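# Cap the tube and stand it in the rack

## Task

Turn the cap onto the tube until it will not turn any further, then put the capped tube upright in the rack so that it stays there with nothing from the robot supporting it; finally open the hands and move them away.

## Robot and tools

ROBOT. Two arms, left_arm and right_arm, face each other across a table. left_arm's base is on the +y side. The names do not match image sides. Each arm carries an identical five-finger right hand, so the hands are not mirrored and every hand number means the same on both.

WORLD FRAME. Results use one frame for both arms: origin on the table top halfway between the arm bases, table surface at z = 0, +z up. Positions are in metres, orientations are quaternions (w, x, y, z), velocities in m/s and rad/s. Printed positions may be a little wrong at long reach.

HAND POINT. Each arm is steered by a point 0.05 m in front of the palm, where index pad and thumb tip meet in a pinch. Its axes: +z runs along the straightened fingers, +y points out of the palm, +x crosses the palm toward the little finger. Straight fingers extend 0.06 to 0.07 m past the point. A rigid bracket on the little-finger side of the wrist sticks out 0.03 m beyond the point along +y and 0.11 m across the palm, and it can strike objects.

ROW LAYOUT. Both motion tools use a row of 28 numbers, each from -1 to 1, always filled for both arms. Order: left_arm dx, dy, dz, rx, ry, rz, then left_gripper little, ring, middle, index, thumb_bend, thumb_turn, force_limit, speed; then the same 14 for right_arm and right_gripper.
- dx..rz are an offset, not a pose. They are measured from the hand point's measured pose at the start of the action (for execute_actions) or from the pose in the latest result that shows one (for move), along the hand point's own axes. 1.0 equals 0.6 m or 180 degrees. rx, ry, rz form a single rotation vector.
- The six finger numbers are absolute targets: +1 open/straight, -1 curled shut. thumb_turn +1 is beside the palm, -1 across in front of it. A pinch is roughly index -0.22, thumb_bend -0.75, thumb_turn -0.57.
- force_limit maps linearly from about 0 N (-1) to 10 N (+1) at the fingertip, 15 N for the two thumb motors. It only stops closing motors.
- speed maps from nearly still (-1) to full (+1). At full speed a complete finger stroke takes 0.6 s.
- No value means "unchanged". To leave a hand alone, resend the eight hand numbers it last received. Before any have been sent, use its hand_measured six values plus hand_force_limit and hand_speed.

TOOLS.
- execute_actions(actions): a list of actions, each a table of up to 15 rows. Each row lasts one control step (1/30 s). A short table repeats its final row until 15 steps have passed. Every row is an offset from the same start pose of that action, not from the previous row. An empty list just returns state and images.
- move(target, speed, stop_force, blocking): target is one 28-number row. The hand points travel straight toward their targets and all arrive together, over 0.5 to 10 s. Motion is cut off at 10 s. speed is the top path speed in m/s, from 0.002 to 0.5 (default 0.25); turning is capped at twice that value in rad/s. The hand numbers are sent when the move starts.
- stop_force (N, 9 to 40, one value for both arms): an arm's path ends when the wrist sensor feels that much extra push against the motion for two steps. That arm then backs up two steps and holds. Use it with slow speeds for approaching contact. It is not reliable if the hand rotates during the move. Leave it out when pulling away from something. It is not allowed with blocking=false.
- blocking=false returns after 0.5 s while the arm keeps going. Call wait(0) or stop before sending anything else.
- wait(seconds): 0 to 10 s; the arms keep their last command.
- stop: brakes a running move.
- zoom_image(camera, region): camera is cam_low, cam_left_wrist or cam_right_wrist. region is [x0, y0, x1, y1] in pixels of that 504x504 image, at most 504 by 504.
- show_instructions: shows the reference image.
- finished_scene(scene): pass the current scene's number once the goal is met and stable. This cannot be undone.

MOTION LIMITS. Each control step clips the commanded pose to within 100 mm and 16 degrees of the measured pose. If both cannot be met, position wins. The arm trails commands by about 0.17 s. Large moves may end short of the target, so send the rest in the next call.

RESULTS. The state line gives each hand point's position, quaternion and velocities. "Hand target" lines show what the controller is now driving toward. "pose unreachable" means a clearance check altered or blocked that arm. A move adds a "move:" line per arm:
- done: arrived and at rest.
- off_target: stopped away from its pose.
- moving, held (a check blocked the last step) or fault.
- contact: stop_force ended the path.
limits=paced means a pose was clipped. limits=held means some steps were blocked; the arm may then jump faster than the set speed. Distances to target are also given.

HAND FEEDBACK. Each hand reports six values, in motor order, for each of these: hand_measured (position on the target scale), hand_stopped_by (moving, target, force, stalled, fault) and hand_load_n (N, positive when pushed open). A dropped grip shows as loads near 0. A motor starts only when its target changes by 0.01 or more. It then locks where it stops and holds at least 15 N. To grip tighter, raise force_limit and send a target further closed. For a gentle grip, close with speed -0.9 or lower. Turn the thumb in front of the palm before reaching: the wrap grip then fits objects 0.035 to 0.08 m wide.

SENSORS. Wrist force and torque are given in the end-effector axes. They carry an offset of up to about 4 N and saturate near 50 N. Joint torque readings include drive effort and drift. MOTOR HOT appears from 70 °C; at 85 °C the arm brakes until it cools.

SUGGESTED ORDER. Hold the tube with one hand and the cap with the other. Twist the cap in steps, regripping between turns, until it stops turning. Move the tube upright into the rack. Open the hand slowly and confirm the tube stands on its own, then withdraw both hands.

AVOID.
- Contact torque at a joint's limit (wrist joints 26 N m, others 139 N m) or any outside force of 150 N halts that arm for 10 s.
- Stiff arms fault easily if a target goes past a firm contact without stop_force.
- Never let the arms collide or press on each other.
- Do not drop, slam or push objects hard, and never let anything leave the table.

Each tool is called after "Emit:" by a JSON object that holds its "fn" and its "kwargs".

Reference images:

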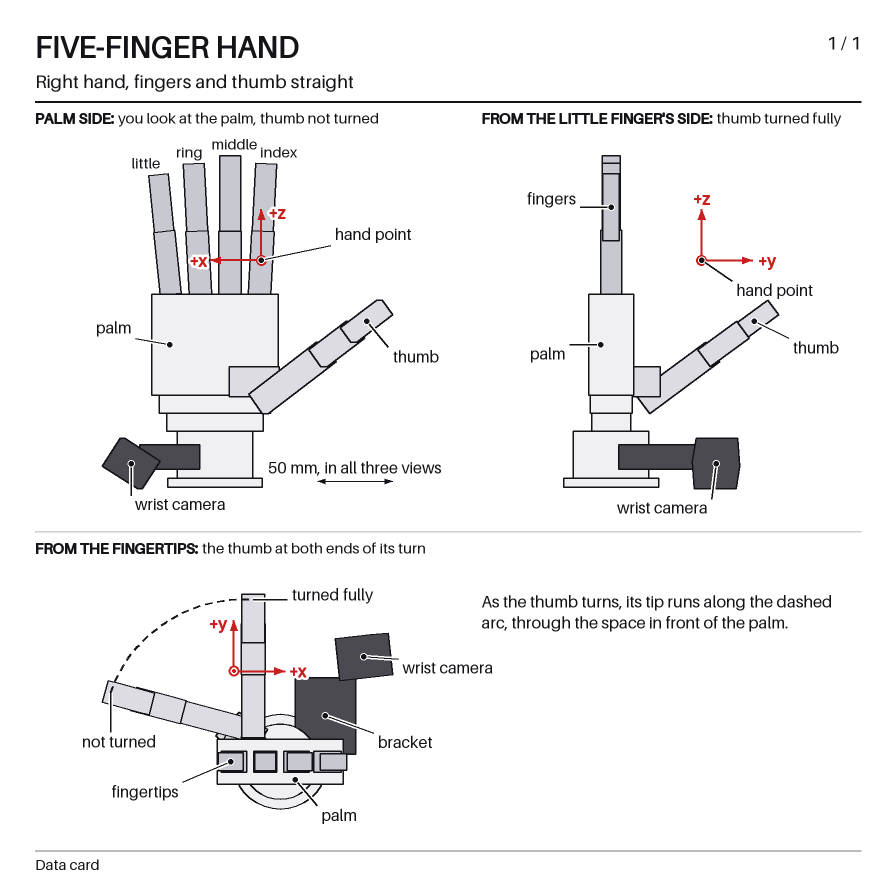

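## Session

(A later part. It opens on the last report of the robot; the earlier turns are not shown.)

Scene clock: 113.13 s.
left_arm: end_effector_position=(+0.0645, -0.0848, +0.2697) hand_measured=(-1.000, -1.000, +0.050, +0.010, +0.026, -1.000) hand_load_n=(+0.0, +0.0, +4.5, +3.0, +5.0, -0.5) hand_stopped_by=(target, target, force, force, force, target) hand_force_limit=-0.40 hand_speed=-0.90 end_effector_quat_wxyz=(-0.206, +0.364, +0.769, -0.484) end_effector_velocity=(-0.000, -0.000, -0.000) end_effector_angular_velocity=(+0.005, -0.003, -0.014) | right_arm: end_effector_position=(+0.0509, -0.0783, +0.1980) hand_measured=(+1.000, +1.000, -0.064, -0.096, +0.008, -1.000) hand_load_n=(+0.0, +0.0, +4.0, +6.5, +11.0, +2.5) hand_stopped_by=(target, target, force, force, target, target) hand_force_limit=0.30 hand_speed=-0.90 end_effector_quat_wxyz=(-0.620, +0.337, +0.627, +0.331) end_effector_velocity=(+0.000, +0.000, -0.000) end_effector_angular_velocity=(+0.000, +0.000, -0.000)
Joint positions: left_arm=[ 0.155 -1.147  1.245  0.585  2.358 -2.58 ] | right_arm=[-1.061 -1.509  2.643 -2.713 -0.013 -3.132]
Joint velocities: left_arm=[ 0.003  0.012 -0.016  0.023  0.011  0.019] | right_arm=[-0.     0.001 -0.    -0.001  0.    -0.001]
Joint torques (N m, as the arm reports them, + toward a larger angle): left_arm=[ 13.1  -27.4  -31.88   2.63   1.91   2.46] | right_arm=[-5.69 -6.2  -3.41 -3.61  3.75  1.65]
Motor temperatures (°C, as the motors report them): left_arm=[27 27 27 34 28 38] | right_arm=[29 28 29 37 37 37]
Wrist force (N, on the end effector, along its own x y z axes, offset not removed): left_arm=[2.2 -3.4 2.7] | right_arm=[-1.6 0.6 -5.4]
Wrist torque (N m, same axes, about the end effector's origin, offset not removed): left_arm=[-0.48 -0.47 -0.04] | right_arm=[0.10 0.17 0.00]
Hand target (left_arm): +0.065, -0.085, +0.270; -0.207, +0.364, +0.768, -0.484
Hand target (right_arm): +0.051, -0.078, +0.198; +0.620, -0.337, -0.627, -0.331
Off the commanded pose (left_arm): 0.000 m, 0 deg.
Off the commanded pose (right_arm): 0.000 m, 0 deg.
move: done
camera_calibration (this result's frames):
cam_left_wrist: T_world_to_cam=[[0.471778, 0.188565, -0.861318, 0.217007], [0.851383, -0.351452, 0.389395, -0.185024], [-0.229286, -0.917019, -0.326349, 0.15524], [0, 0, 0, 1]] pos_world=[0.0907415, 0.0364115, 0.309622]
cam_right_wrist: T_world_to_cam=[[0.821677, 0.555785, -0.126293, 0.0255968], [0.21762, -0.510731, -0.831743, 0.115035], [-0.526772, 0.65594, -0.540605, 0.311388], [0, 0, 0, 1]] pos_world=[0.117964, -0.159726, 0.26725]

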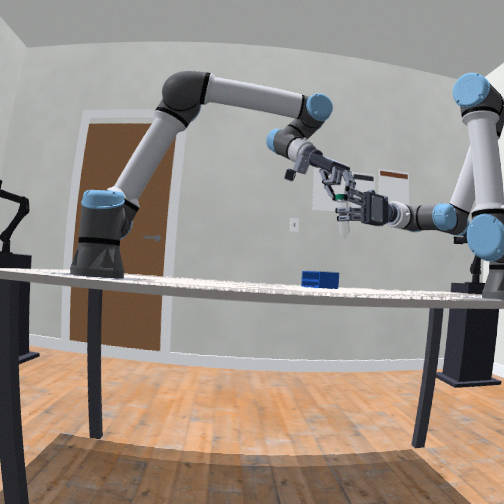

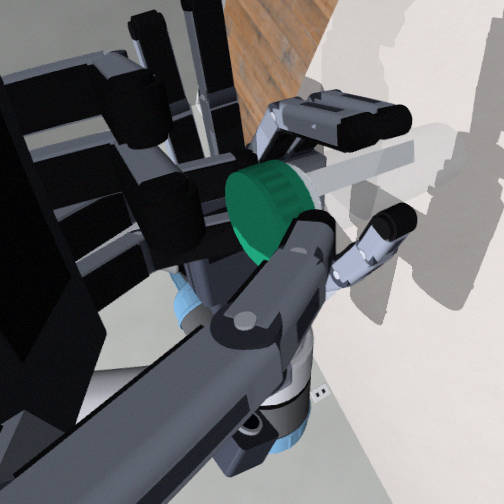

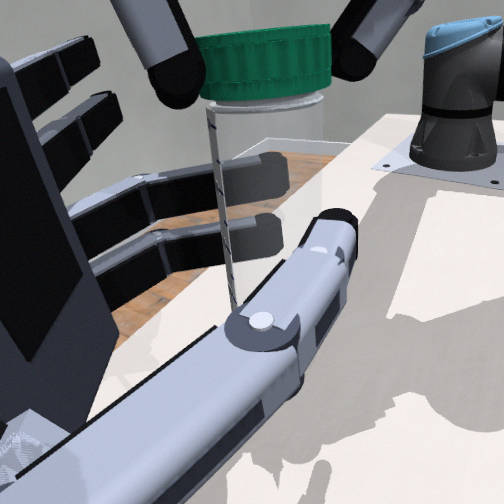

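Emit:
{"fn": "execute_actions", "kwargs": {"actions": [[[0,0,0,0,0,0,-1,-1,0.17,0.13,0.15,-1,0.1,0,0,0,0,0,0,0,1,1,-0.4,-0.45,0,-1,0.3,-0.9]]]}}

Emit:
{"fn": "move", "kwargs": {"target": [0.0217,0.0086,-0.0199,0.01,-0.448,-0.2225,-1,-1,0.17,0.13,0.15,-1,0.1,0,0,0,0,0,0,0,1,1,-0.4,-0.45,0,-1,0.3,-0.9], "speed": 0.35}}

Emit:
{"fn": "execute_actions", "kwargs": {"actions": [[[0,0,0,0,0,0,-1,-1,0.11,0.07,-0.02,-1,-0.4,-0.8,0,0,0,0,0,0,1,1,-0.4,-0.45,0,-1,0.3,-0.9]],[[0,0,0,0,0,0,-1,-1,-0.35,-0.35,-0.02,-1,-0.4,-0.9,0,0,0,0,0,0,1,1,-0.4,-0.45,0,-1,0.3,-0.9]],[[0,0.0018,0.0009,-0.004,0,0,-1,-1,-0.35,-0.35,-0.02,-1,-0.4,-0.9,0,0,0,0,0,0,1,1,-0.4,-0.45,0,-1,0.3,-0.9]]]}}

Emit:
{"fn": "move", "kwargs": {"target": [0.0063,-0.0064,0.0139,-0.004,0.224,0.111,-1,-1,-0.35,-0.35,-0.02,-1,-0.4,-0.9,0,0,0,0,0,0,1,1,-0.4,-0.45,0,-1,0.3,-0.9], "speed": 0.18}}

Emit:
{"fn": "move", "kwargs": {"target": [0.0063,-0.0068,0.0137,-0.004,0.224,0.111,-1,-1,-0.35,-0.35,-0.02,-1,-0.4,-0.9,0,0,0,0,0,0,1,1,-0.4,-0.45,0,-1,0.3,-0.9], "speed": 0.18}}

Scene clock: 114.23 s.
left_arm: end_effector_position=(+0.0646, -0.0848, +0.2697) hand_measured=(-1.000, -1.000, +0.170, +0.130, +0.150, -1.000) hand_load_n=(+0.0, +0.0, +0.0, +0.0, +0.0, +0.0) hand_stopped_by=(target, target, target, target, target, target) hand_force_limit=0.10 hand_speed=0.00 end_effector_quat_wxyz=(-0.206, +0.363, +0.769, -0.484) end_effector_velocity=(-0.000, +0.000, +0.000) end_effector_angular_velocity=(-0.000, +0.000, -0.000) | right_arm: end_effector_position=(+0.0509, -0.0783, +0.1980) hand_measured=(+1.000, +1.000, -0.064, -0.096, +0.008, -1.000) hand_load_n=(+0.0, +0.0, +4.5, +6.5, +10.5, +1.0) hand_stopped_by=(target, target, force, force, target, target) hand_force_limit=0.30 hand_speed=-0.90 end_effector_quat_wxyz=(-0.620, +0.337, +0.627, +0.331) end_effector_velocity=(-0.000, -0.000, -0.000) end_effector_angular_velocity=(-0.001, -0.000, +0.000)
Joint positions: left_arm=[ 0.155 -1.146  1.245  0.585  2.358 -2.579] | right_arm=[-1.061 -1.509  2.643 -2.713 -0.013 -3.132]
Joint velocities: left_arm=[-0.001 -0.001  0.001 -0.    -0.    -0.   ] | right_arm=[ 0.     0.     0.     0.    -0.001  0.   ]
Joint torques (N m, as the arm reports them, + toward a larger angle): left_arm=[ -9.98 -47.62 -10.46  -1.55  -0.95  -2.43] | right_arm=[-4.78 -5.68 -4.06 -3.71  4.01  1.64]
Motor temperatures (°C, as the motors report them): left_arm=[27 27 27 34 28 38] | right_arm=[29 28 29 37 37 37]
Wrist force (N, on the end effector, along its own x y z axes, offset not removed): left_arm=[1.3 -1.8 1.6] | right_arm=[-0.6 -1.6 -2.5]
Wrist torque (N m, same axes, about the end effector's origin, offset not removed): left_arm=[-0.61 -0.45 -0.01] | right_arm=[0.15 0.23 -0.24]
Hand target (left_arm): +0.065, -0.085, +0.270; -0.206, +0.364, +0.769, -0.484
Hand target (right_arm): +0.051, -0.078, +0.198; +0.620, -0.337, -0.627, -0.331
Off the commanded pose (left_arm): 0.000 m, 0 deg.
Off the commanded pose (right_arm): 0.000 m, 0 deg.
camera_calibration (this result's frames):
cam_left_wrist: T_world_to_cam=[[0.471765, 0.188627, -0.861311, 0.21696], [0.851416, -0.351371, 0.389395, -0.185093], [-0.22919, -0.917038, -0.326365, 0.155251], [0, 0, 0, 1]] pos_world=[0.090819, 0.0364105, 0.309613]
cam_right_wrist: T_world_to_cam=[[0.821677, 0.555785, -0.126293, 0.0255968], [0.21762, -0.510731, -0.831743, 0.115035], [-0.526772, 0.65594, -0.540606, 0.311388], [0, 0, 0, 1]] pos_world=[0.117964, -0.159726, 0.26725]

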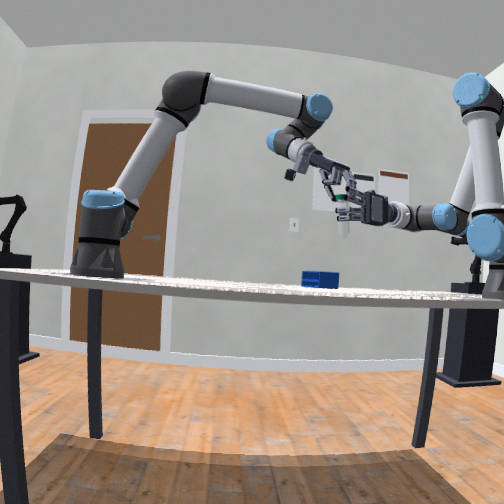

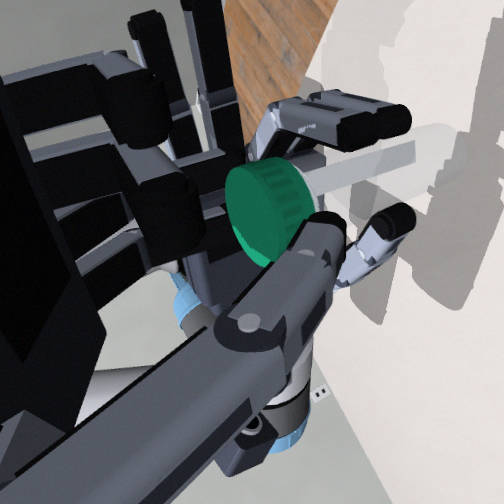

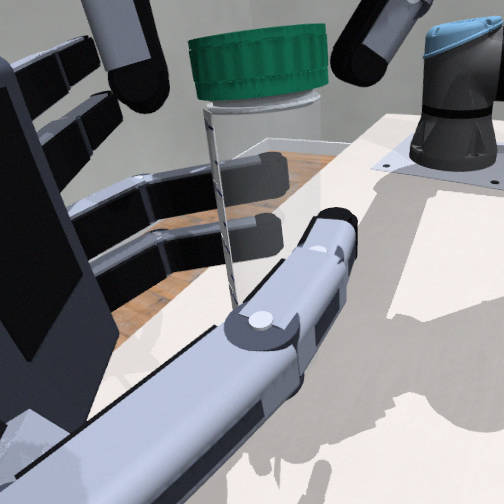

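Scene clock: 117.17 s.
left_arm: end_effector_position=(+0.0656, -0.0667, +0.2692) hand_measured=(-1.000, -1.000, +0.170, +0.130, +0.150, -1.000) hand_load_n=(+0.0, +0.0, +0.0, +0.0, +0.0, +0.0) hand_stopped_by=(target, target, target, target, target, target) hand_force_limit=0.10 hand_speed=0.00 end_effector_quat_wxyz=(-0.182, +0.295, -0.781, +0.519) end_effector_velocity=(+0.001, -0.000, -0.002) end_effector_angular_velocity=(+0.010, +0.003, +0.013) | right_arm: end_effector_position=(+0.0509, -0.0783, +0.1980) hand_measured=(+1.000, +1.000, -0.064, -0.096, +0.008, -1.000) hand_load_n=(+0.0, +0.0, +4.5, +6.5, +10.5, +1.0) hand_stopped_by=(target, target, force, force, target, target) hand_force_limit=0.30 hand_speed=-0.90 end_effector_quat_wxyz=(-0.620, +0.337, +0.627, +0.331) end_effector_velocity=(-0.000, -0.000, +0.000) end_effector_angular_velocity=(+0.000, -0.001, +0.000)
Joint positions: left_arm=[-0.406 -1.149  1.305  0.703  0.549 -3.945] | right_arm=[-1.061 -1.509  2.643 -2.713 -0.013 -3.132]
Joint velocities: left_arm=[ 0.002  0.015 -0.015  0.029 -0.001 -0.025] | right_arm=[ 0.    -0.001 -0.    -0.001 -0.     0.001]
Joint torques (N m, as the arm reports them, + toward a larger angle): left_arm=[  8.17 -28.18 -29.82   3.06  -3.04  -2.84] | right_arm=[-4.58 -6.45 -3.94 -3.66  3.94  1.58]
Motor temperatures (°C, as the motors report them): left_arm=[27 27 27 34 28 38] | right_arm=[29 28 29 37 37 37]
Wrist force (N, on the end effector, along its own x y z axes, offset not removed): left_arm=[1.3 -1.5 1.5] | right_arm=[-4.9 -1.5 -2.5]
Wrist torque (N m, same axes, about the end effector's origin, offset not removed): left_arm=[-0.55 -0.40 -0.06] | right_arm=[-0.10 0.77 -0.16]
Hand target (left_arm): +0.066, -0.067, +0.269; +0.182, -0.295, +0.781, -0.518
Hand target (right_arm): +0.051, -0.078, +0.198; +0.620, -0.337, -0.627, -0.331
Off the commanded pose (left_arm): 0.001 m, 0 deg.
Off the commanded pose (right_arm): 0.000 m, 0 deg.
move: done
camera_calibration (this result's frames):
cam_left_wrist: T_world_to_cam=[[-0.19353, 0.402489, -0.894734, 0.279573], [0.355214, 0.878848, 0.318511, -0.0456508], [0.914532, -0.25618, -0.313053, 0.137443], [0, 0, 0, 1]] pos_world=[-0.0553747, -0.0371947, 0.307711]
cam_right_wrist: T_world_to_cam=[[0.821677, 0.555785, -0.126293, 0.0255967], [0.21762, -0.510731, -0.831743, 0.115035], [-0.526772, 0.65594, -0.540606, 0.311388], [0, 0, 0, 1]] pos_world=[0.117964, -0.159726, 0.26725]

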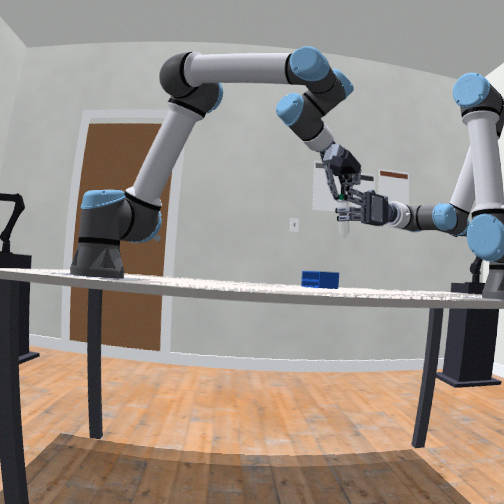

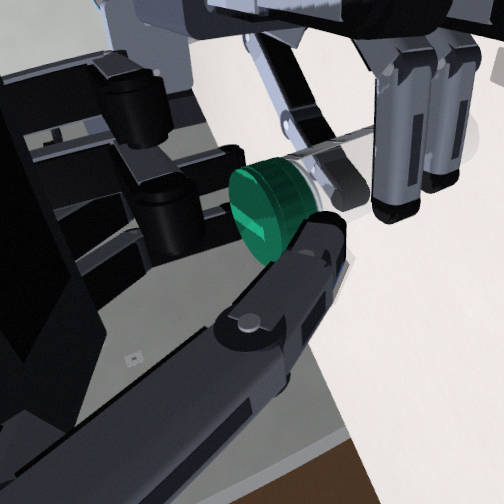

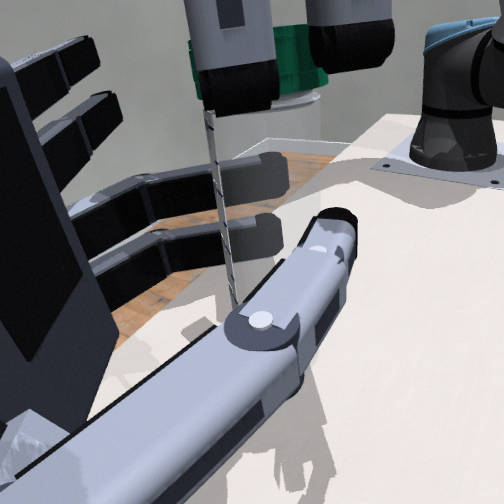

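Scene clock: 118.67 s.
left_arm: end_effector_position=(+0.0656, -0.0668, +0.2680) hand_measured=(-1.000, -1.000, +0.052, +0.006, +0.022, -1.000) hand_load_n=(+0.0, +0.0, +5.0, +3.0, +3.5, -1.0) hand_stopped_by=(target, target, force, force, force, target) hand_force_limit=-0.40 hand_speed=-0.90 end_effector_quat_wxyz=(-0.180, +0.296, -0.785, +0.514) end_effector_velocity=(+0.000, -0.000, -0.000) end_effector_angular_velocity=(+0.001, +0.002, +0.001) | right_arm: end_effector_position=(+0.0509, -0.0783, +0.1980) hand_measured=(+1.000, +1.000, -0.064, -0.096, +0.008, -1.000) hand_load_n=(+0.0, +0.0, +5.5, +7.0, +9.5, +2.0) hand_stopped_by=(target, target, force, force, target, target) hand_force_limit=0.30 hand_speed=-0.90 end_effector_quat_wxyz=(-0.620, +0.337, +0.627, +0.331) end_effector_velocity=(-0.000, +0.000, +0.001) end_effector_angular_velocity=(+0.002, -0.002, +0.000)
Joint positions: left_arm=[-0.402 -1.144  1.297  0.717  0.56  -3.953] | right_arm=[-1.061 -1.509  2.643 -2.713 -0.013 -3.132]
Joint velocities: left_arm=[ 0.001  0.001 -0.002  0.003  0.002 -0.002] | right_arm=[ 0.    -0.     0.    -0.001  0.001 -0.001]
Joint torques (N m, as the arm reports them, + toward a larger angle): left_arm=[  9.1  -22.59 -28.7    3.11   2.49  -2.56] | right_arm=[-4.71 -7.31 -3.33 -3.76  3.95  1.64]
Motor temperatures (°C, as the motors report them): left_arm=[27 27 27 34 28 38] | right_arm=[29 28 29 37 37 37]
Wrist force (N, on the end effector, along its own x y z axes, offset not removed): left_arm=[1.4 -9.2 0.7] | right_arm=[-7.9 -3.7 0.3]
Wrist torque (N m, same axes, about the end effector's origin, offset not removed): left_arm=[-0.42 -0.45 -0.06] | right_arm=[-0.35 0.13 0.01]
Hand target (left_arm): +0.066, -0.067, +0.268; +0.180, -0.296, +0.785, -0.514
Hand target (right_arm): +0.051, -0.078, +0.198; +0.620, -0.337, -0.627, -0.331
Off the commanded pose (left_arm): 0.000 m, 0 deg.
Off the commanded pose (right_arm): 0.000 m, 0 deg.
camera_calibration (this result's frames):
cam_left_wrist: T_world_to_cam=[[-0.200607, 0.410848, -0.88936, 0.278147], [0.357911, 0.875797, 0.323851, -0.047061], [0.911952, -0.253345, -0.322738, 0.13995], [0, 0, 0, 1]] pos_world=[-0.0549857, -0.0376046, 0.307781]
cam_right_wrist: T_world_to_cam=[[0.821676, 0.555784, -0.1263, 0.0255977], [0.217615, -0.510734, -0.831742, 0.115033], [-0.526775, 0.655938, -0.540605, 0.311387], [0, 0, 0, 1]] pos_world=[0.117965, -0.159726, 0.267248]

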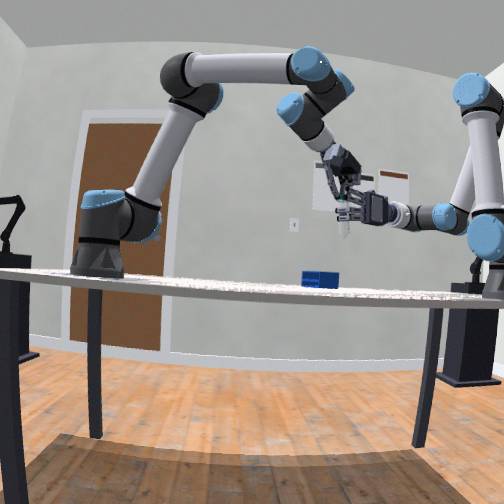

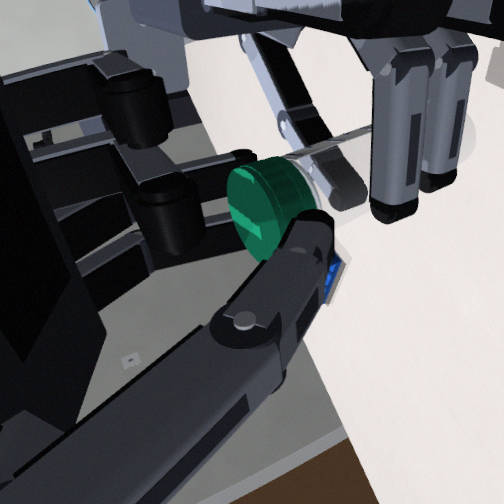

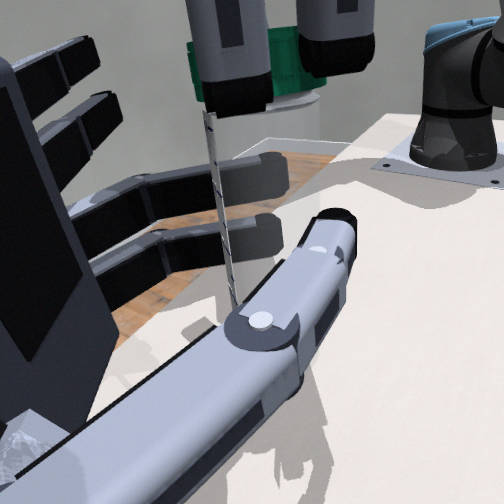

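Scene clock: 121.33 s.
left_arm: end_effector_position=(+0.0688, -0.0762, +0.2691) hand_measured=(-1.000, -1.000, +0.052, +0.006, +0.022, -1.000) hand_load_n=(+0.0, +0.0, +5.0, +2.0, +4.5, +0.0) hand_stopped_by=(target, target, force, force, force, target) hand_force_limit=-0.40 hand_speed=-0.90 end_effector_quat_wxyz=(+0.016, -0.035, -0.840, +0.541) end_effector_velocity=(-0.000, -0.001, +0.000) end_effector_angular_velocity=(+0.000, +0.001, -0.011) | right_arm: end_effector_position=(+0.0509, -0.0783, +0.1980) hand_measured=(+1.000, +1.000, -0.064, -0.096, +0.000, -1.000) hand_load_n=(+0.0, +0.0, +3.0, +0.0, +1.0, +0.5) hand_stopped_by=(target, target, force, force, target, target) hand_force_limit=0.30 hand_speed=-0.90 end_effector_quat_wxyz=(-0.620, +0.337, +0.627, +0.331) end_effector_velocity=(+0.000, +0.000, +0.000) end_effector_angular_velocity=(+0.001, -0.001, +0.000)
Joint positions: left_arm=[-0.158 -1.406  1.57   0.268  1.413 -3.202] | right_arm=[-1.061 -1.509  2.643 -2.713 -0.013 -3.132]
Joint velocities: left_arm=[ 0.006  0.001 -0.002 -0.     0.016  0.006] | right_arm=[ 0.     0.001  0.    -0.002  0.    -0.001]
Joint torques (N m, as the arm reports them, + toward a larger angle): left_arm=[ 10.47 -15.9  -31.63   1.     1.61   2.68] | right_arm=[-5.15 -7.18 -4.49 -3.8   3.91  1.85]
Motor temperatures (°C, as the motors report them): left_arm=[27 27 27 34 28 38] | right_arm=[29 28 29 37 37 37]
Wrist force (N, on the end effector, along its own x y z axes, offset not removed): left_arm=[0.4 -3.2 3.2] | right_arm=[-2.2 -1.1 -3.0]
Wrist torque (N m, same axes, about the end effector's origin, offset not removed): left_arm=[-0.18 -0.43 -0.05] | right_arm=[-0.04 0.45 -0.02]
Hand target (left_arm): +0.069, -0.076, +0.269; -0.017, +0.035, +0.840, -0.541
Hand target (right_arm): +0.051, -0.078, +0.198; +0.620, -0.337, -0.627, -0.331
Off the commanded pose (left_arm): 0.001 m, 0 deg.
Off the commanded pose (right_arm): 0.000 m, 0 deg.
move: done
camera_calibration (this result's frames):
cam_left_wrist: T_world_to_cam=[[0.177003, 0.437717, -0.881518, 0.257546], [0.86078, 0.365425, 0.35429, -0.121946], [0.477208, -0.821503, -0.312097, 0.118807], [0, 0, 0, 1]] pos_world=[0.00268674, 0.0294306, 0.307315]
cam_right_wrist: T_world_to_cam=[[0.821676, 0.555784, -0.126301, 0.0255979], [0.217614, -0.510735, -0.831742, 0.115033], [-0.526775, 0.655938, -0.540605, 0.311387], [0, 0, 0, 1]] pos_world=[0.117965, -0.159726, 0.267248]

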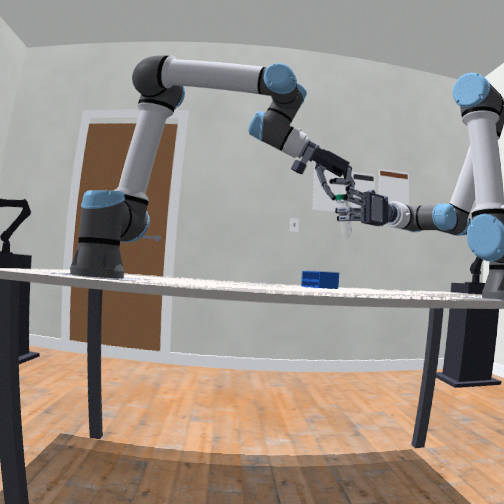

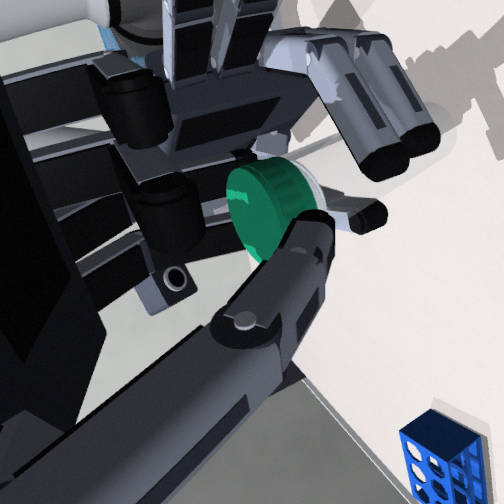

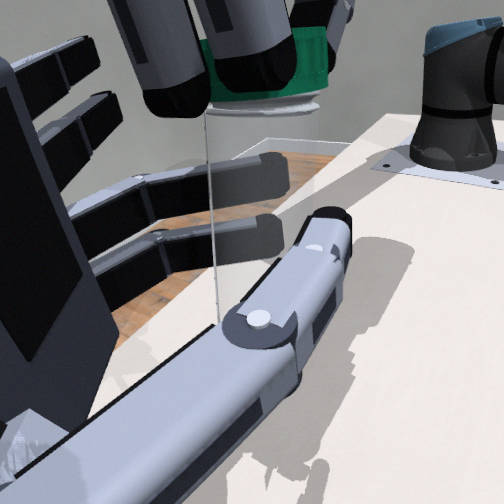

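Scene clock: 124.00 s.
left_arm: end_effector_position=(+0.0646, -0.0848, +0.2693) hand_measured=(-1.000, -1.000, +0.052, +0.006, +0.022, -1.000) hand_load_n=(+0.0, +0.0, +4.0, +1.5, +5.0, +0.5) hand_stopped_by=(target, target, force, force, force, target) hand_force_limit=-0.40 hand_speed=-0.90 end_effector_quat_wxyz=(-0.210, +0.360, +0.768, -0.485) end_effector_velocity=(+0.000, -0.000, +0.001) end_effector_angular_velocity=(+0.003, -0.003, -0.014) | right_arm: end_effector_position=(+0.0509, -0.0783, +0.1980) hand_measured=(+1.000, +1.000, -0.066, -0.096, +0.000, -1.000) hand_load_n=(+0.0, +0.0, +0.0, +0.0, +0.0, +0.0) hand_stopped_by=(target, target, force, force, target, target) hand_force_limit=0.30 hand_speed=-0.90 end_effector_quat_wxyz=(-0.620, +0.337, +0.627, +0.331) end_effector_velocity=(-0.000, +0.000, -0.000) end_effector_angular_velocity=(-0.000, +0.002, +0.000)
Joint positions: left_arm=[ 0.158 -1.146  1.246  0.579  2.365 -2.589] | right_arm=[-1.061 -1.509  2.643 -2.713 -0.013 -3.132]
Joint velocities: left_arm=[ 0.003  0.01  -0.016  0.023  0.011  0.019] | right_arm=[ 0.     0.001  0.    -0.     0.001  0.001]
Joint torques (N m, as the arm reports them, + toward a larger angle): left_arm=[ 10.88 -26.93 -32.72   2.26   2.67   2.83] | right_arm=[-4.75 -6.74 -4.18 -3.59  3.8   1.72]
Motor temperatures (°C, as the motors report them): left_arm=[27 27 27 34 28 38] | right_arm=[29 28 29 37 37 37]
Wrist force (N, on the end effector, along its own x y z axes, offset not removed): left_arm=[1.1 -1.0 1.1] | right_arm=[1.2 -2.3 -1.6]
Wrist torque (N m, same axes, about the end effector's origin, offset not removed): left_arm=[-0.44 -0.43 0.00] | right_arm=[-0.41 -0.01 0.02]
Hand target (left_arm): +0.065, -0.085, +0.269; -0.210, +0.361, +0.768, -0.485
Hand target (right_arm): +0.051, -0.078, +0.198; +0.620, -0.337, -0.627, -0.331
Off the commanded pose (left_arm): 0.000 m, 0 deg.
Off the commanded pose (right_arm): 0.000 m, 0 deg.
move: done
camera_calibration (this result's frames):
cam_left_wrist: T_world_to_cam=[[0.463196, 0.191236, -0.865377, 0.218549], [0.85568, -0.350766, 0.380492, -0.182756], [-0.230782, -0.916729, -0.32611, 0.155232], [0, 0, 0, 1]] pos_world=[0.090974, 0.0364069, 0.309287]
cam_right_wrist: T_world_to_cam=[[0.821676, 0.555784, -0.1263, 0.0255978], [0.217614, -0.510734, -0.831742, 0.115033], [-0.526775, 0.655938, -0.540605, 0.311387], [0, 0, 0, 1]] pos_world=[0.117965, -0.159726, 0.267248]

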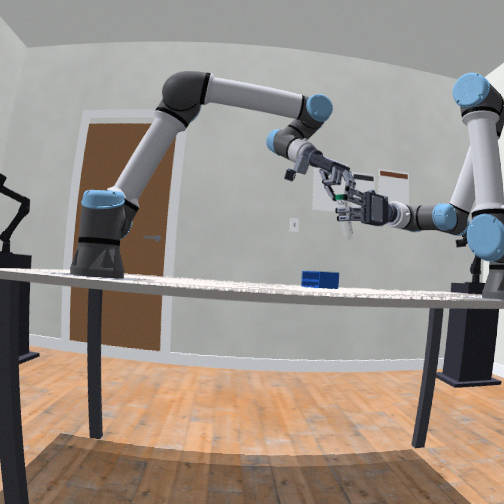

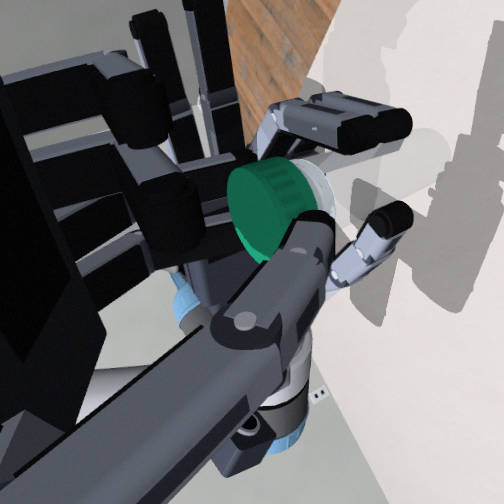

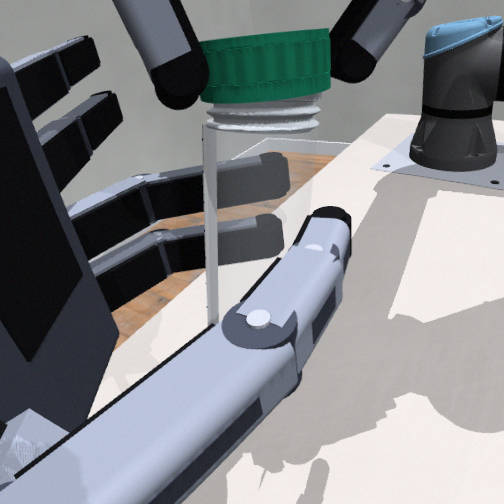

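The tube is slipping; regrip.

Emit:
{"fn": "execute_actions", "kwargs": {"actions": [[[0,0,0,0,0,0,-1,-1,-0.35,-0.35,-0.02,-1,-0.4,-0.9,0,0,0,0,0,0,1,1,-0.6,-0.6,-0.3,-1,0,-0.8]],[[0,0,0,0,0,0,-1,-1,-0.35,-0.35,-0.02,-1,-0.4,-0.9,0,0,0,0,0,0,1,1,-0.6,-0.6,-0.3,-1,0,-0.8]]]}}

Emit:
{"fn": "zoom_image", "kwargs": {"camera": "cam_low", "region": [310, 175, 380, 245]}}

Scene clock: 125.23 s.
left_arm: end_effector_position=(+0.0647, -0.0848, +0.2693) hand_measured=(-1.000, -1.000, +0.052, +0.006, +0.022, -1.000) hand_load_n=(+0.0, +0.0, +5.0, +3.5, +3.5, +1.5) hand_stopped_by=(target, target, force, force, force, target) hand_force_limit=-0.40 hand_speed=-0.90 end_effector_quat_wxyz=(-0.210, +0.360, +0.768, -0.485) end_effector_velocity=(+0.000, +0.000, +0.000) end_effector_angular_velocity=(-0.000, +0.000, +0.000) | right_arm: end_effector_position=(+0.0509, -0.0783, +0.1980) hand_measured=(+1.000, +1.000, -0.284, -0.396, -0.182, -1.000) hand_load_n=(+0.0, +0.0, +6.5, +0.0, +6.5, +2.0) hand_stopped_by=(target, target, force, moving, moving, target) hand_force_limit=0.00 hand_speed=-0.80 end_effector_quat_wxyz=(-0.620, +0.337, +0.627, +0.331) end_effector_velocity=(+0.000, +0.000, -0.000) end_effector_angular_velocity=(+0.001, +0.000, -0.000)
Joint positions: left_arm=[ 0.158 -1.146  1.246  0.579  2.365 -2.589] | right_arm=[-1.061 -1.509  2.643 -2.713 -0.013 -3.132]
Joint velocities: left_arm=[ 0. -0. -0.  0.  0.  0.] | right_arm=[-0.     0.001  0.    -0.001  0.001 -0.   ]
Joint torques (N m, as the arm reports them, + toward a larger angle): left_arm=[ -6.54 -44.09 -10.28   1.13  -0.21  -2.68] | right_arm=[-5.17 -7.12 -4.33 -3.59  3.77  1.71]
Motor temperatures (°C, as the motors report them): left_arm=[27 27 27 34 28 38] | right_arm=[29 28 29 37 37 37]
Wrist force (N, on the end effector, along its own x y z axes, offset not removed): left_arm=[-1.0 -6.5 4.7] | right_arm=[-4.3 2.2 0.8]
Wrist torque (N m, same axes, about the end effector's origin, offset not removed): left_arm=[-0.39 -0.57 0.08] | right_arm=[-0.10 0.22 0.15]
Hand target (left_arm): +0.065, -0.085, +0.269; -0.210, +0.360, +0.768, -0.485
Hand target (right_arm): +0.051, -0.078, +0.198; +0.620, -0.337, -0.627, -0.331
Off the commanded pose (left_arm): 0.000 m, 0 deg.
Off the commanded pose (right_arm): 0.000 m, 0 deg.
camera_calibration (this result's frames):
cam_left_wrist: T_world_to_cam=[[0.463194, 0.191237, -0.865378, 0.218525], [0.855706, -0.350669, 0.380523, -0.182829], [-0.230692, -0.916766, -0.326071, 0.155223], [0, 0, 0, 1]] pos_world=[0.0910374, 0.0364006, 0.309291]
cam_right_wrist: T_world_to_cam=[[0.821676, 0.555784, -0.126301, 0.0255979], [0.217614, -0.510735, -0.831742, 0.115033], [-0.526775, 0.655938, -0.540605, 0.311387], [0, 0, 0, 1]] pos_world=[0.117965, -0.159726, 0.267248]

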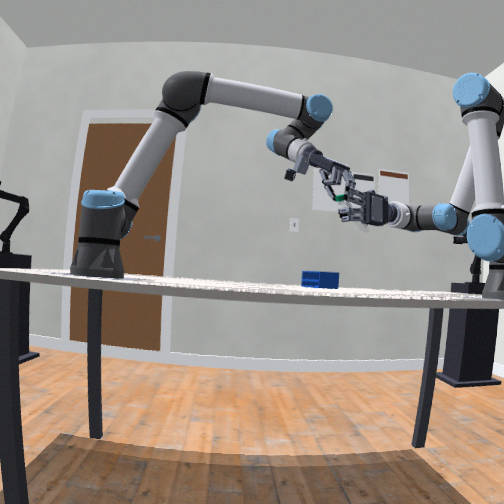

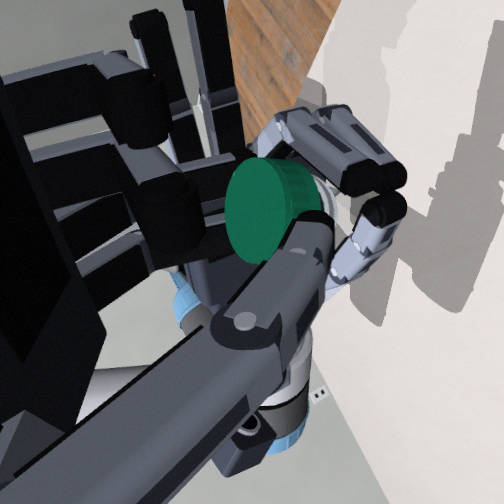

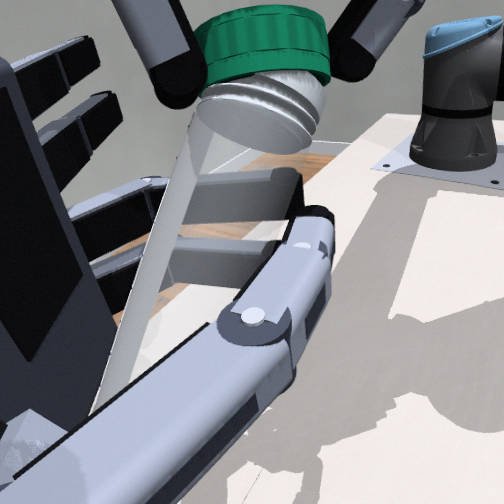

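Region (310, 175, 380, 245) of cam_low's 504x504 image, scaled by 7.200, with more detail than that image has.

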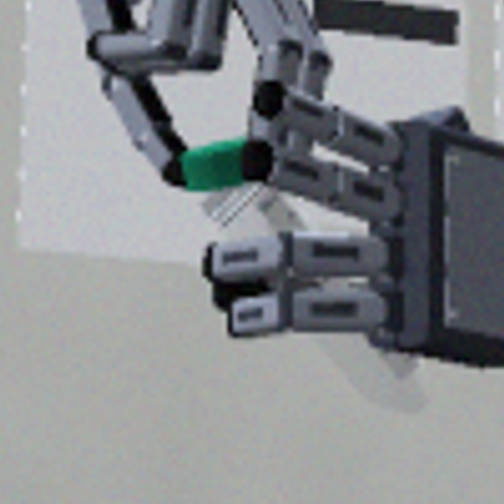

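Emit:
{"fn": "execute_actions", "kwargs": {"actions": [[[0,-0.012,-0.006,0,0,0,-1,-1,-0.4,-0.4,-0.02,-1,0,-0.9,0,0,0,0,0,0,1,1,-1,-1,0,-1,0.2,-0.7]],[[0,-0.03,-0.015,0,0,0,-1,-1,-0.4,-0.4,-0.02,-1,0,-0.9,0,0,0,0,0,0,1,-1,-1,-1,0,-1,0.2,-0.7]],[[0,-0.04,-0.02,0,0,0,-1,-1,-0.4,-0.4,-0.02,-1,0,-0.9,0,0,0,0,0,0,1,-1,-0.98,-0.98,0,-1,0.2,-0.7]],[[0,-0.04,-0.02,0,0,0,-1,-1,-0.4,-0.4,-0.02,-1,0,-0.9,0,0,0,0,0,0,1,-1,-0.98,-0.98,0,-1,0.2,-0.7]],[[0,0,0,0,0,0,-1,-1,-0.4,-0.4,-0.02,-1,0,-0.9,0,0,0,0,0,0,1,-1,-0.98,-0.98,0,-1,0.2,-0.7]]]}}

Emit:
{"fn": "zoom_image", "kwargs": {"camera": "cam_low", "region": [300, 150, 400, 250]}}

Scene clock: 128.03 s.
left_arm: end_effector_position=(+0.0636, -0.0827, +0.3499) hand_measured=(-1.000, -1.000, +0.052, -0.004, +0.022, -1.000) hand_load_n=(+0.0, +0.0, +2.5, +5.0, +6.5, -0.5) hand_stopped_by=(target, target, force, force, force, target) hand_force_limit=0.00 hand_speed=-0.90 end_effector_quat_wxyz=(-0.210, +0.360, +0.768, -0.486) end_effector_velocity=(+0.000, +0.000, +0.001) end_effector_angular_velocity=(-0.002, +0.000, +0.001) | right_arm: end_effector_position=(+0.0509, -0.0783, +0.1980) hand_measured=(+1.000, +0.052, -0.514, -0.980, +0.004, -1.000) hand_load_n=(+0.0, +0.0, +6.0, +0.0, +5.5, +1.0) hand_stopped_by=(target, moving, force, target, target, target) hand_force_limit=0.20 hand_speed=-0.70 end_effector_quat_wxyz=(-0.620, +0.337, +0.627, +0.331) end_effector_velocity=(+0.000, -0.000, -0.000) end_effector_angular_velocity=(-0.001, -0.000, -0.000)
Joint positions: left_arm=[ 0.156 -1.153  1.051  0.779  2.362 -2.592] | right_arm=[-1.061 -1.509  2.643 -2.713 -0.013 -3.132]
Joint velocities: left_arm=[ 0.001 -0.002  0.    -0.    -0.    -0.001] | right_arm=[-0.     0.     0.     0.001 -0.001 -0.001]
Joint torques (N m, as the arm reports them, + toward a larger angle): left_arm=[ -9.1  -49.88  -9.89  -1.4    1.75  -1.18] | right_arm=[-4.9  -6.62 -4.72 -3.57  3.68  1.67]
Motor temperatures (°C, as the motors report them): left_arm=[27 27 27 34 28 38] | right_arm=[29 28 29 37 37 37]
Wrist force (N, on the end effector, along its own x y z axes, offset not removed): left_arm=[1.1 -1.1 1.6] | right_arm=[-0.1 -0.1 -5.4]
Wrist torque (N m, same axes, about the end effector's origin, offset not removed): left_arm=[-0.49 -0.41 -0.04] | right_arm=[0.40 0.21 -0.02]
Hand target (left_arm): +0.064, -0.083, +0.350; -0.210, +0.360, +0.768, -0.486
Hand target (right_arm): +0.051, -0.078, +0.198; +0.620, -0.337, -0.627, -0.331
Off the commanded pose (left_arm): 0.000 m, 0 deg.
Off the commanded pose (right_arm): 0.000 m, 0 deg.
camera_calibration (this result's frames):
cam_left_wrist: T_world_to_cam=[[0.462634, 0.191433, -0.865634, 0.288477], [0.85625, -0.349571, 0.380312, -0.211719], [-0.229796, -0.917144, -0.325638, 0.182971], [0, 0, 0, 1]] pos_world=[0.0898709, 0.0385765, 0.389817]
cam_right_wrist: T_world_to_cam=[[0.821676, 0.555784, -0.126301, 0.0255979], [0.217614, -0.510734, -0.831742, 0.115033], [-0.526775, 0.655938, -0.540605, 0.311387], [0, 0, 0, 1]] pos_world=[0.117965, -0.159726, 0.267248]

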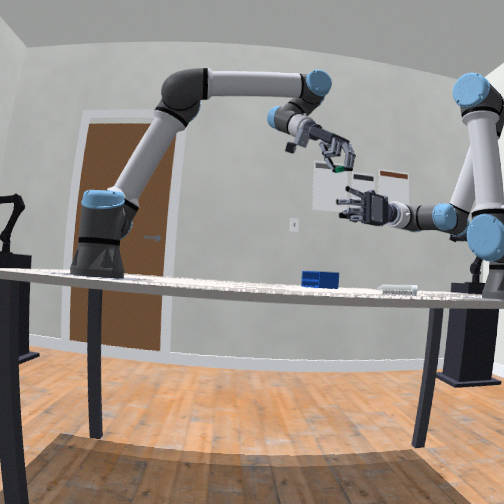

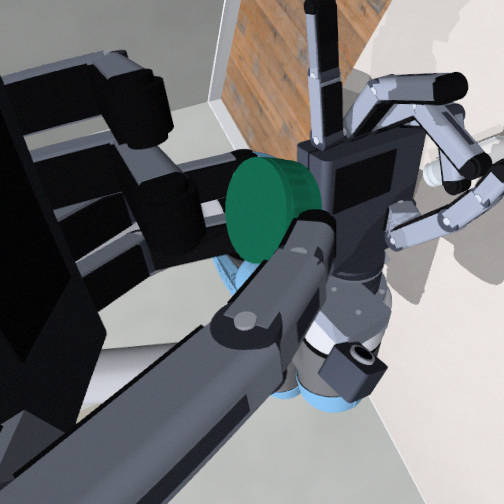

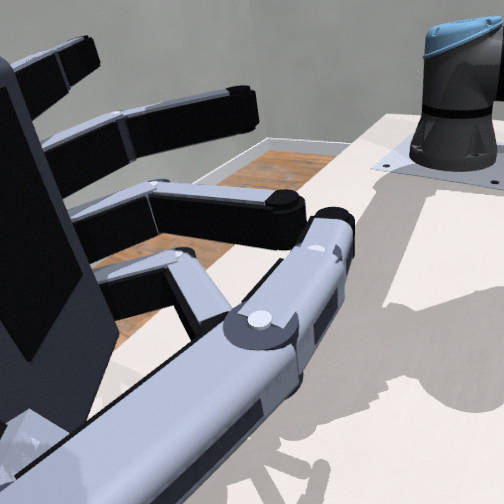

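Region (300, 150, 400, 250) of cam_low's 504x504 image, scaled by 5.040, with more detail than that image has.

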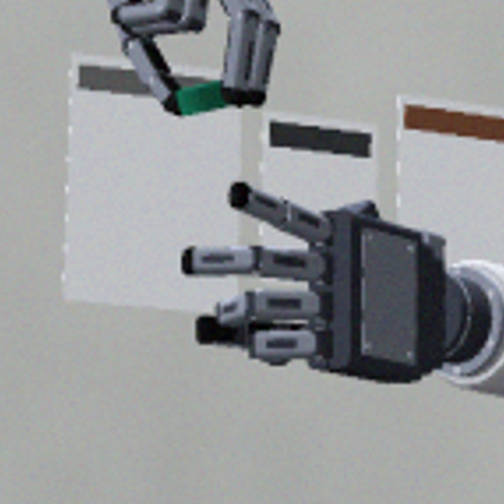

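Emit:
{"fn": "execute_actions", "kwargs": {"actions": []}}

Scene clock: 129.20 s.
left_arm: end_effector_position=(+0.0636, -0.0826, +0.3500) hand_measured=(-1.000, -1.000, +0.052, -0.004, +0.022, -1.000) hand_load_n=(+0.0, +0.0, +2.5, +5.0, +6.5, -0.5) hand_stopped_by=(target, target, force, force, force, target) hand_force_limit=0.00 hand_speed=-0.90 end_effector_quat_wxyz=(-0.210, +0.360, +0.768, -0.486) end_effector_velocity=(-0.000, +0.000, +0.000) end_effector_angular_velocity=(+0.000, +0.000, -0.001) | right_arm: end_effector_position=(+0.0509, -0.0783, +0.1980) hand_measured=(+1.000, -0.532, -0.514, -0.980, +0.004, -1.000) hand_load_n=(+0.0, +0.0, +6.0, +0.0, +5.5, +1.0) hand_stopped_by=(target, moving, force, target, target, target) hand_force_limit=0.20 hand_speed=-0.70 end_effector_quat_wxyz=(-0.620, +0.337, +0.627, +0.331) end_effector_velocity=(-0.000, -0.000, +0.000) end_effector_angular_velocity=(-0.000, +0.000, +0.000)
Joint positions: left_arm=[ 0.156 -1.153  1.051  0.779  2.362 -2.592] | right_arm=[-1.061 -1.509  2.643 -2.713 -0.013 -3.132]
Joint velocities: left_arm=[-0.001 -0.    -0.     0.     0.    -0.   ] | right_arm=[ 0.    -0.001  0.     0.    -0.     0.001]
Joint torques (N m, as the arm reports them, + toward a larger angle): left_arm=[ -9.   -48.34  -8.52  -1.38   1.96  -2.68] | right_arm=[-4.41 -6.81 -4.71 -3.67  3.74  1.61]
Motor temperatures (°C, as the motors report them): left_arm=[27 27 27 34 28 38] | right_arm=[29 28 29 37 37 37]
Wrist force (N, on the end effector, along its own x y z axes, offset not removed): left_arm=[1.7 -0.6 2.0] | right_arm=[-0.8 -1.1 0.4]
Wrist torque (N m, same axes, about the end effector's origin, offset not removed): left_arm=[-0.41 -0.52 0.02] | right_arm=[-0.16 0.31 -0.03]
Hand target (left_arm): +0.064, -0.083, +0.350; -0.210, +0.360, +0.768, -0.486
Hand target (right_arm): +0.051, -0.078, +0.198; +0.620, -0.337, -0.627, -0.331
Off the commanded pose (left_arm): 0.000 m, 0 deg.
Off the commanded pose (right_arm): 0.000 m, 0 deg.
camera_calibration (this result's frames):
cam_left_wrist: T_world_to_cam=[[0.46252, 0.191484, -0.865684, 0.288564], [0.856323, -0.349499, 0.380212, -0.211687], [-0.229751, -0.917161, -0.325623, 0.183026], [0, 0, 0, 1]] pos_world=[0.0898564, 0.0386247, 0.389889]
cam_right_wrist: T_world_to_cam=[[0.821676, 0.555784, -0.126301, 0.0255979], [0.217614, -0.510734, -0.831742, 0.115033], [-0.526775, 0.655938, -0.540605, 0.311387], [0, 0, 0, 1]] pos_world=[0.117965, -0.159726, 0.267248]

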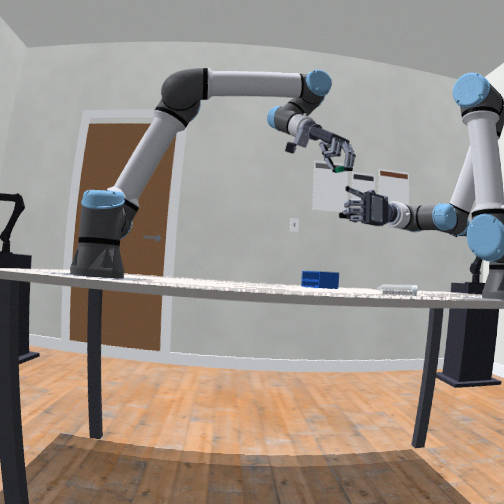

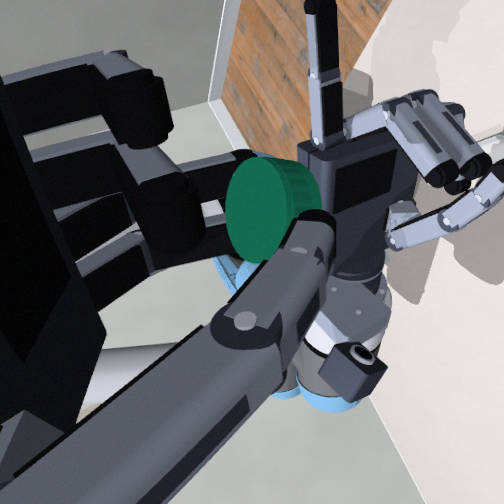

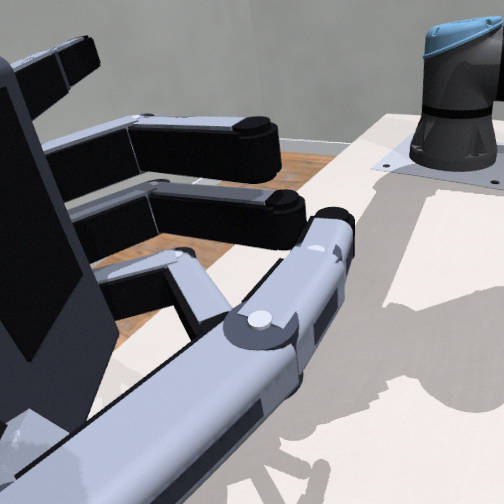

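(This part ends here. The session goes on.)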